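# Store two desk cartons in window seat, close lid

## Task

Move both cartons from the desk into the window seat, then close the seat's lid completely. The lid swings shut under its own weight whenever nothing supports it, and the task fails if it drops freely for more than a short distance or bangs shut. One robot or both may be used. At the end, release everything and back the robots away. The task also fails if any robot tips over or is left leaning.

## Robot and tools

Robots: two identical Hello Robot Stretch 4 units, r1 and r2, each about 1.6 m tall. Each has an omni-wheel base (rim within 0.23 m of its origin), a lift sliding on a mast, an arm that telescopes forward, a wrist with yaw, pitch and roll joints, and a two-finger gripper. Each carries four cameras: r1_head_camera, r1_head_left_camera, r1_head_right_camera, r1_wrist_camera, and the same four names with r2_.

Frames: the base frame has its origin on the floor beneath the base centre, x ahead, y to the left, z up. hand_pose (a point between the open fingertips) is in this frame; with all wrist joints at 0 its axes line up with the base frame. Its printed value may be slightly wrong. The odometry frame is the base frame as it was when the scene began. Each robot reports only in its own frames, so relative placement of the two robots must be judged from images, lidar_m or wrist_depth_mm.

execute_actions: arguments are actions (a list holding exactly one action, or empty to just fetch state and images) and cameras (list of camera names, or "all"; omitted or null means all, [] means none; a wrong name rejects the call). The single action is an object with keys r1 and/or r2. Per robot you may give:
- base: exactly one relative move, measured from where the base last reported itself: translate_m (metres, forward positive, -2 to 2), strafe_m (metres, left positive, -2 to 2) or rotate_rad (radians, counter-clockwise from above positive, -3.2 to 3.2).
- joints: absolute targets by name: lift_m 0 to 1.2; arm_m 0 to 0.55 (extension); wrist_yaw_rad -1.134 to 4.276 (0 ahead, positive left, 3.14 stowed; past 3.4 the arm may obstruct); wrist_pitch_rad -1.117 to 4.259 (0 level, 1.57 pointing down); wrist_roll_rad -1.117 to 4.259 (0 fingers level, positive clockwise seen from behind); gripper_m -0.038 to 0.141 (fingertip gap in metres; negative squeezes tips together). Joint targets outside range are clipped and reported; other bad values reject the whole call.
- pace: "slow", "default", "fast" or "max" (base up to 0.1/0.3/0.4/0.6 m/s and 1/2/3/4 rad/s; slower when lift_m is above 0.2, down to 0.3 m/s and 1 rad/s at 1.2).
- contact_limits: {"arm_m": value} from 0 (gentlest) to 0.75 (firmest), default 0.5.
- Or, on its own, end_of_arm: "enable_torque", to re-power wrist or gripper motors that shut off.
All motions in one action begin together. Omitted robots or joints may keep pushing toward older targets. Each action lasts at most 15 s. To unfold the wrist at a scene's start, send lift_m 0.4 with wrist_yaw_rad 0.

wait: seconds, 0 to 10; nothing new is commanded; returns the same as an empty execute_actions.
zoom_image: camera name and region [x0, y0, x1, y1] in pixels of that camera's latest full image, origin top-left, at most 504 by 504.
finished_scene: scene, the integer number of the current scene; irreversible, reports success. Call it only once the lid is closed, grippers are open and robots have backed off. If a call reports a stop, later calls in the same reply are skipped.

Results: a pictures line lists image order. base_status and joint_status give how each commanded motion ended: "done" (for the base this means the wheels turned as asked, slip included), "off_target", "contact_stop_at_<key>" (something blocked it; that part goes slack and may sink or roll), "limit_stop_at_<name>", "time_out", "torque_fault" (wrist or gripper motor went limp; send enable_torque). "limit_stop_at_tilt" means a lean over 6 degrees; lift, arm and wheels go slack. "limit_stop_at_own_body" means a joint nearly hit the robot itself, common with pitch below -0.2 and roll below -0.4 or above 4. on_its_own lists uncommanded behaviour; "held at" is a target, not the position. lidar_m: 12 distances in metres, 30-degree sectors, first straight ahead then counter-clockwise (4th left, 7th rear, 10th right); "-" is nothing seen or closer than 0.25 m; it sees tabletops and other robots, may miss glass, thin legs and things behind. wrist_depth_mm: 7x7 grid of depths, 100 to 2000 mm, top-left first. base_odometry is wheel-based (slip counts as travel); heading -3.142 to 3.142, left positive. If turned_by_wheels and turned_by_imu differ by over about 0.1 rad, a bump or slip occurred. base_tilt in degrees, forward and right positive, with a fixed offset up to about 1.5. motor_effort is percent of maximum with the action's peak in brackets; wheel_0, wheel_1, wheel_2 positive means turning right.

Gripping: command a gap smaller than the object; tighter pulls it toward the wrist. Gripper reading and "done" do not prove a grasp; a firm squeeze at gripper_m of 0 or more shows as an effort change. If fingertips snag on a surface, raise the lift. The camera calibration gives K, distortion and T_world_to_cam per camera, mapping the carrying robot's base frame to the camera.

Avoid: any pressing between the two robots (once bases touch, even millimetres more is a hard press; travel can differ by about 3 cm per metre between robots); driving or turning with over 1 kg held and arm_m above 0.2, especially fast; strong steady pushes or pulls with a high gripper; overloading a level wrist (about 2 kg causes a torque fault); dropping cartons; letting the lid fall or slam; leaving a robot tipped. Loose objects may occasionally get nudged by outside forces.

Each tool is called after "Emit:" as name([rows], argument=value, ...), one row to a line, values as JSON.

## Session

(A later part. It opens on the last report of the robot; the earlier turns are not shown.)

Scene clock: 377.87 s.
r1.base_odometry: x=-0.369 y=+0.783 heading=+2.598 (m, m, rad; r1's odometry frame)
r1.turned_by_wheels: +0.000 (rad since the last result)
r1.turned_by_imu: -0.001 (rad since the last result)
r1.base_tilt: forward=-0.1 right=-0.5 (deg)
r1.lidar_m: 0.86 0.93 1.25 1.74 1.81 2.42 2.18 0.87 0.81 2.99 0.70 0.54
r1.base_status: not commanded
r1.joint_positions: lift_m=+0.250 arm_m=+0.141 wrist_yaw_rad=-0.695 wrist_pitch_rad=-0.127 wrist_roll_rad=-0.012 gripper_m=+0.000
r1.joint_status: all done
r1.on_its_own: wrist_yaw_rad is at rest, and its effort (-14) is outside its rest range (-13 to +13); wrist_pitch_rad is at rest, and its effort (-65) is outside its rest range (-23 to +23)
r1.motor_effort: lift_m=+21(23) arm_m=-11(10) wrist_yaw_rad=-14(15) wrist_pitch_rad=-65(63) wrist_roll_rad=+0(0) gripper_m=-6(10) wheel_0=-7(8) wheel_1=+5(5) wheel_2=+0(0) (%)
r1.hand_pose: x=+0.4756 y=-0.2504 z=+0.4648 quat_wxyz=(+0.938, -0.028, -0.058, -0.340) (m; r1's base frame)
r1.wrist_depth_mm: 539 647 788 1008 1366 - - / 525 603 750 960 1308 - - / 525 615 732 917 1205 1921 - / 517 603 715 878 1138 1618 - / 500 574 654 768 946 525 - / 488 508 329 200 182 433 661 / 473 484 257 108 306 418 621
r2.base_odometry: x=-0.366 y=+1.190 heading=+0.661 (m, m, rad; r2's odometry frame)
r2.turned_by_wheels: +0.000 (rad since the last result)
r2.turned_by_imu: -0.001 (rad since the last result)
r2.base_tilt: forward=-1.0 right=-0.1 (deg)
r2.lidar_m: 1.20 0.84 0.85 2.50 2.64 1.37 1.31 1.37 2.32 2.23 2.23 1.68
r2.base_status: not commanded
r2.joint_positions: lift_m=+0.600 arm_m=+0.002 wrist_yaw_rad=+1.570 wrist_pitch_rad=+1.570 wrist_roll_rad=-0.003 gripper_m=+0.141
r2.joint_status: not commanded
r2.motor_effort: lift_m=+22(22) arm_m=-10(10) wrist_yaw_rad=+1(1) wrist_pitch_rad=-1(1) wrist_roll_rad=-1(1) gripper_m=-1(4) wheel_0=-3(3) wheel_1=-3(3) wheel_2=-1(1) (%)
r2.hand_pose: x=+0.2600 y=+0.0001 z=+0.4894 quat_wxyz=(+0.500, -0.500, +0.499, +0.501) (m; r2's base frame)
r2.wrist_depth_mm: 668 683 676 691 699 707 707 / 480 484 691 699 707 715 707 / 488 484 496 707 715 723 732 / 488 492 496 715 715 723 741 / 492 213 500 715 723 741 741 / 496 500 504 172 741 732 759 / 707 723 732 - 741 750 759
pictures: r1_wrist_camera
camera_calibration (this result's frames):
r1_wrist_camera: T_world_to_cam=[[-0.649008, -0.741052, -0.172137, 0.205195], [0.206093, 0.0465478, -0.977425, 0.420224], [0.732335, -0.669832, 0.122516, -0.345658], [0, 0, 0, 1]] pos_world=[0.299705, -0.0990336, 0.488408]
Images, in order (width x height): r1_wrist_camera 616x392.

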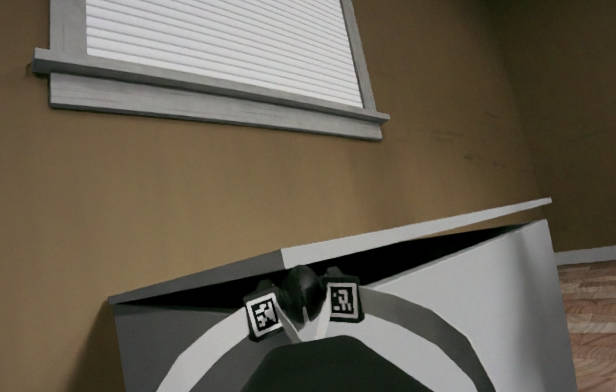

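Emit:
execute_actions([
  {"r1": {"joints": {"lift_m": 0.19}, "pace": "slow"}},
], cameras=["r1_wrist_camera"])

Scene clock: 380.93 s.
r1.base_odometry: x=-0.369 y=+0.783 heading=+2.598 (m, m, rad; r1's odometry frame)
r1.turned_by_wheels: +0.000 (rad since the last result)
r1.turned_by_imu: +0.000 (rad since the last result)
r1.base_tilt: forward=-0.2 right=-0.4 (deg)
r1.lidar_m: 0.87 0.94 1.24 1.74 1.80 2.38 2.18 0.85 0.82 2.99 0.69 0.52
r1.base_status: not commanded
r1.joint_positions: lift_m=+0.190 arm_m=+0.140 wrist_yaw_rad=-0.699 wrist_pitch_rad=-0.147 wrist_roll_rad=-0.012 gripper_m=+0.000
r1.joint_status: all done
r1.motor_effort: lift_m=+15(20) arm_m=-8(11) wrist_yaw_rad=-1(14) wrist_pitch_rad=-9(64) wrist_roll_rad=+0(1) gripper_m=-6(7) wheel_0=-5(7) wheel_1=+5(5) wheel_2=+0(0) (%)
r1.hand_pose: x=+0.4735 y=-0.2506 z=+0.4110 quat_wxyz=(+0.937, -0.031, -0.067, -0.342) (m; r1's base frame)
r1.wrist_depth_mm: 544 654 798 1060 1464 - - / 549 627 768 976 1366 - - / 535 621 759 931 1229 1863 - / 517 603 732 891 1138 1537 - / 504 559 298 242 329 473 - / 484 459 289 195 183 436 661 / 473 466 254 108 306 415 603
r2.base_odometry: x=-0.366 y=+1.190 heading=+0.661 (m, m, rad; r2's odometry frame)
r2.turned_by_wheels: +0.000 (rad since the last result)
r2.turned_by_imu: -0.001 (rad since the last result)
r2.base_tilt: forward=-1.1 right=-0.3 (deg)
r2.lidar_m: 1.19 0.85 0.86 2.49 2.66 1.36 1.31 1.37 2.30 2.23 2.23 1.70
r2.base_status: not commanded
r2.joint_positions: lift_m=+0.600 arm_m=+0.002 wrist_yaw_rad=+1.570 wrist_pitch_rad=+1.570 wrist_roll_rad=-0.003 gripper_m=+0.141
r2.joint_status: not commanded
r2.motor_effort: lift_m=+22(22) arm_m=-10(10) wrist_yaw_rad=+0(0) wrist_pitch_rad=+0(1) wrist_roll_rad=-3(2) gripper_m=-1(0) wheel_0=-3(3) wheel_1=-3(3) wheel_2=-1(1) (%)
r2.hand_pose: x=+0.2600 y=+0.0001 z=+0.4894 quat_wxyz=(+0.500, -0.500, +0.499, +0.501) (m; r2's base frame)
r2.wrist_depth_mm: 683 676 683 683 699 699 715 / 477 484 699 699 707 707 715 / 484 492 496 707 707 723 723 / 484 488 496 715 715 732 732 / 488 213 500 723 723 732 732 / 500 504 504 171 723 741 750 / 707 715 732 - 732 741 750
pictures: r1_wrist_camera
camera_calibration (this result's frames):
r1_wrist_camera: T_world_to_cam=[[-0.649778, -0.74028, -0.172552, 0.195082], [0.221085, 0.0331337, -0.974691, 0.356523], [0.727262, -0.671482, 0.142135, -0.343721], [0, 0, 0, 1]] pos_world=[0.297914, -0.0981999, 0.430017]
Images, in order (width x height): r1_wrist_camera 616x392.

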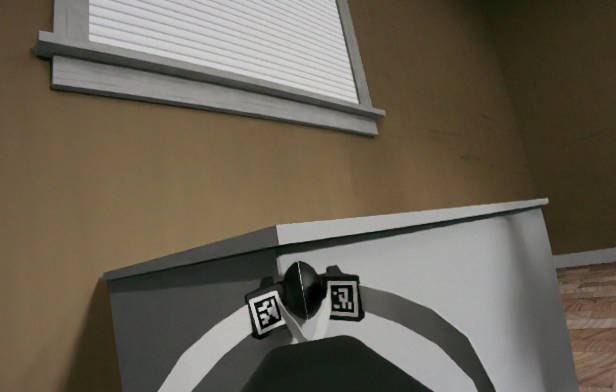

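Emit:
execute_actions([
  {"r1": {"base": {"strafe_m": 0.45}, "joints": {"arm_m": 0.05}, "pace": "fast"}},
], cameras=["r1_wrist_camera", "r2_head_camera"])

Emit:
finished_scene(scene=1)

Scene clock: 388.27 s.
r1.base_odometry: x=-0.601 y=+0.398 heading=+2.598 (m, m, rad; r1's odometry frame)
r1.turned_by_wheels: +0.000 (rad since the last result)
r1.turned_by_imu: -0.002 (rad since the last result)
r1.base_tilt: forward=-0.2 right=-0.5 (deg)
r1.lidar_m: 0.88 0.91 1.25 1.27 1.32 1.79 2.87 2.29 1.18 3.45 0.83 0.91
r1.base_status: done
r1.joint_positions: lift_m=+0.190 arm_m=+0.051 wrist_yaw_rad=-0.700 wrist_pitch_rad=-0.148 wrist_roll_rad=-0.012 gripper_m=+0.000
r1.joint_status: all done
r1.motor_effort: lift_m=+15(15) arm_m=-9(9) wrist_yaw_rad=+1(1) wrist_pitch_rad=-7(7) wrist_roll_rad=+1(0) gripper_m=-6(6) wheel_0=+0(10) wheel_1=+1(14) wheel_2=+0(0) (%)
r1.hand_pose: x=+0.3843 y=-0.2507 z=+0.4110 quat_wxyz=(+0.937, -0.031, -0.067, -0.342) (m; r1's base frame)
r1.wrist_depth_mm: 634 750 904 1160 1576 - - / 615 715 866 1078 1499 - - / 597 699 831 1042 1397 - - / 585 668 788 1008 1336 1808 - / 564 647 778 854 699 661 - / 535 615 699 195 184 621 917 / 530 597 691 108 668 597 820
r2.base_odometry: x=-0.366 y=+1.190 heading=+0.661 (m, m, rad; r2's odometry frame)
r2.turned_by_wheels: +0.000 (rad since the last result)
r2.turned_by_imu: -0.001 (rad since the last result)
r2.base_tilt: forward=-1.0 right=-0.2 (deg)
r2.lidar_m: 1.20 1.29 1.20 2.50 2.65 1.38 1.30 1.36 2.30 2.23 2.24 1.68
r2.base_status: not commanded
r2.joint_positions: lift_m=+0.600 arm_m=+0.002 wrist_yaw_rad=+1.570 wrist_pitch_rad=+1.570 wrist_roll_rad=-0.003 gripper_m=+0.141
r2.joint_status: not commanded
r2.motor_effort: lift_m=+22(22) arm_m=-9(10) wrist_yaw_rad=+1(1) wrist_pitch_rad=+0(0) wrist_roll_rad=+0(2) gripper_m=+0(4) wheel_0=-3(3) wheel_1=-3(3) wheel_2=-1(1) (%)
r2.hand_pose: x=+0.2600 y=+0.0001 z=+0.4894 quat_wxyz=(+0.500, -0.500, +0.499, +0.501) (m; r2's base frame)
r2.wrist_depth_mm: 676 683 691 691 699 707 699 / 477 480 691 691 707 715 715 / 480 484 500 715 715 723 732 / 484 488 496 715 715 723 732 / 492 213 504 723 723 741 741 / 496 504 500 171 732 741 750 / 715 723 732 - 741 750 759
pictures: r1_wrist_camera, r2_head_camera
camera_calibration (this result's frames):
r1_wrist_camera: T_world_to_cam=[[-0.650282, -0.739837, -0.172554, 0.137341], [0.221256, 0.0328492, -0.974662, 0.376095], [0.726759, -0.671984, 0.142332, -0.278932], [0, 0, 0, 1]] pos_world=[0.208814, -0.0981823, 0.429965]
Images, in order (width x height): r1_wrist_camera 616x392, r2_head_camera 420x560.

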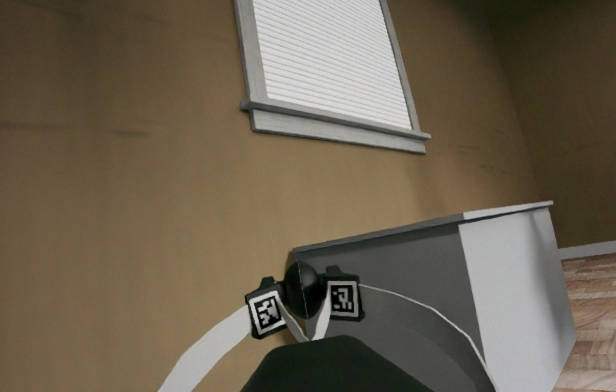

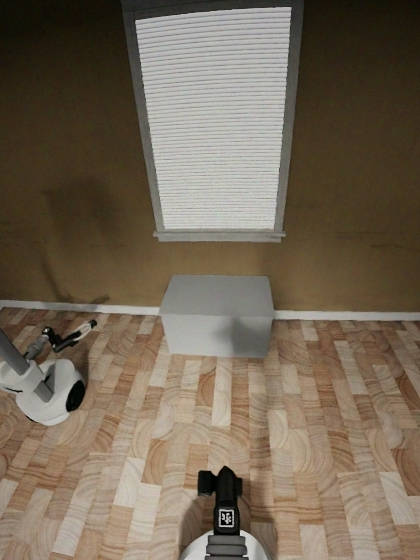

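The scene is finished: the task was done.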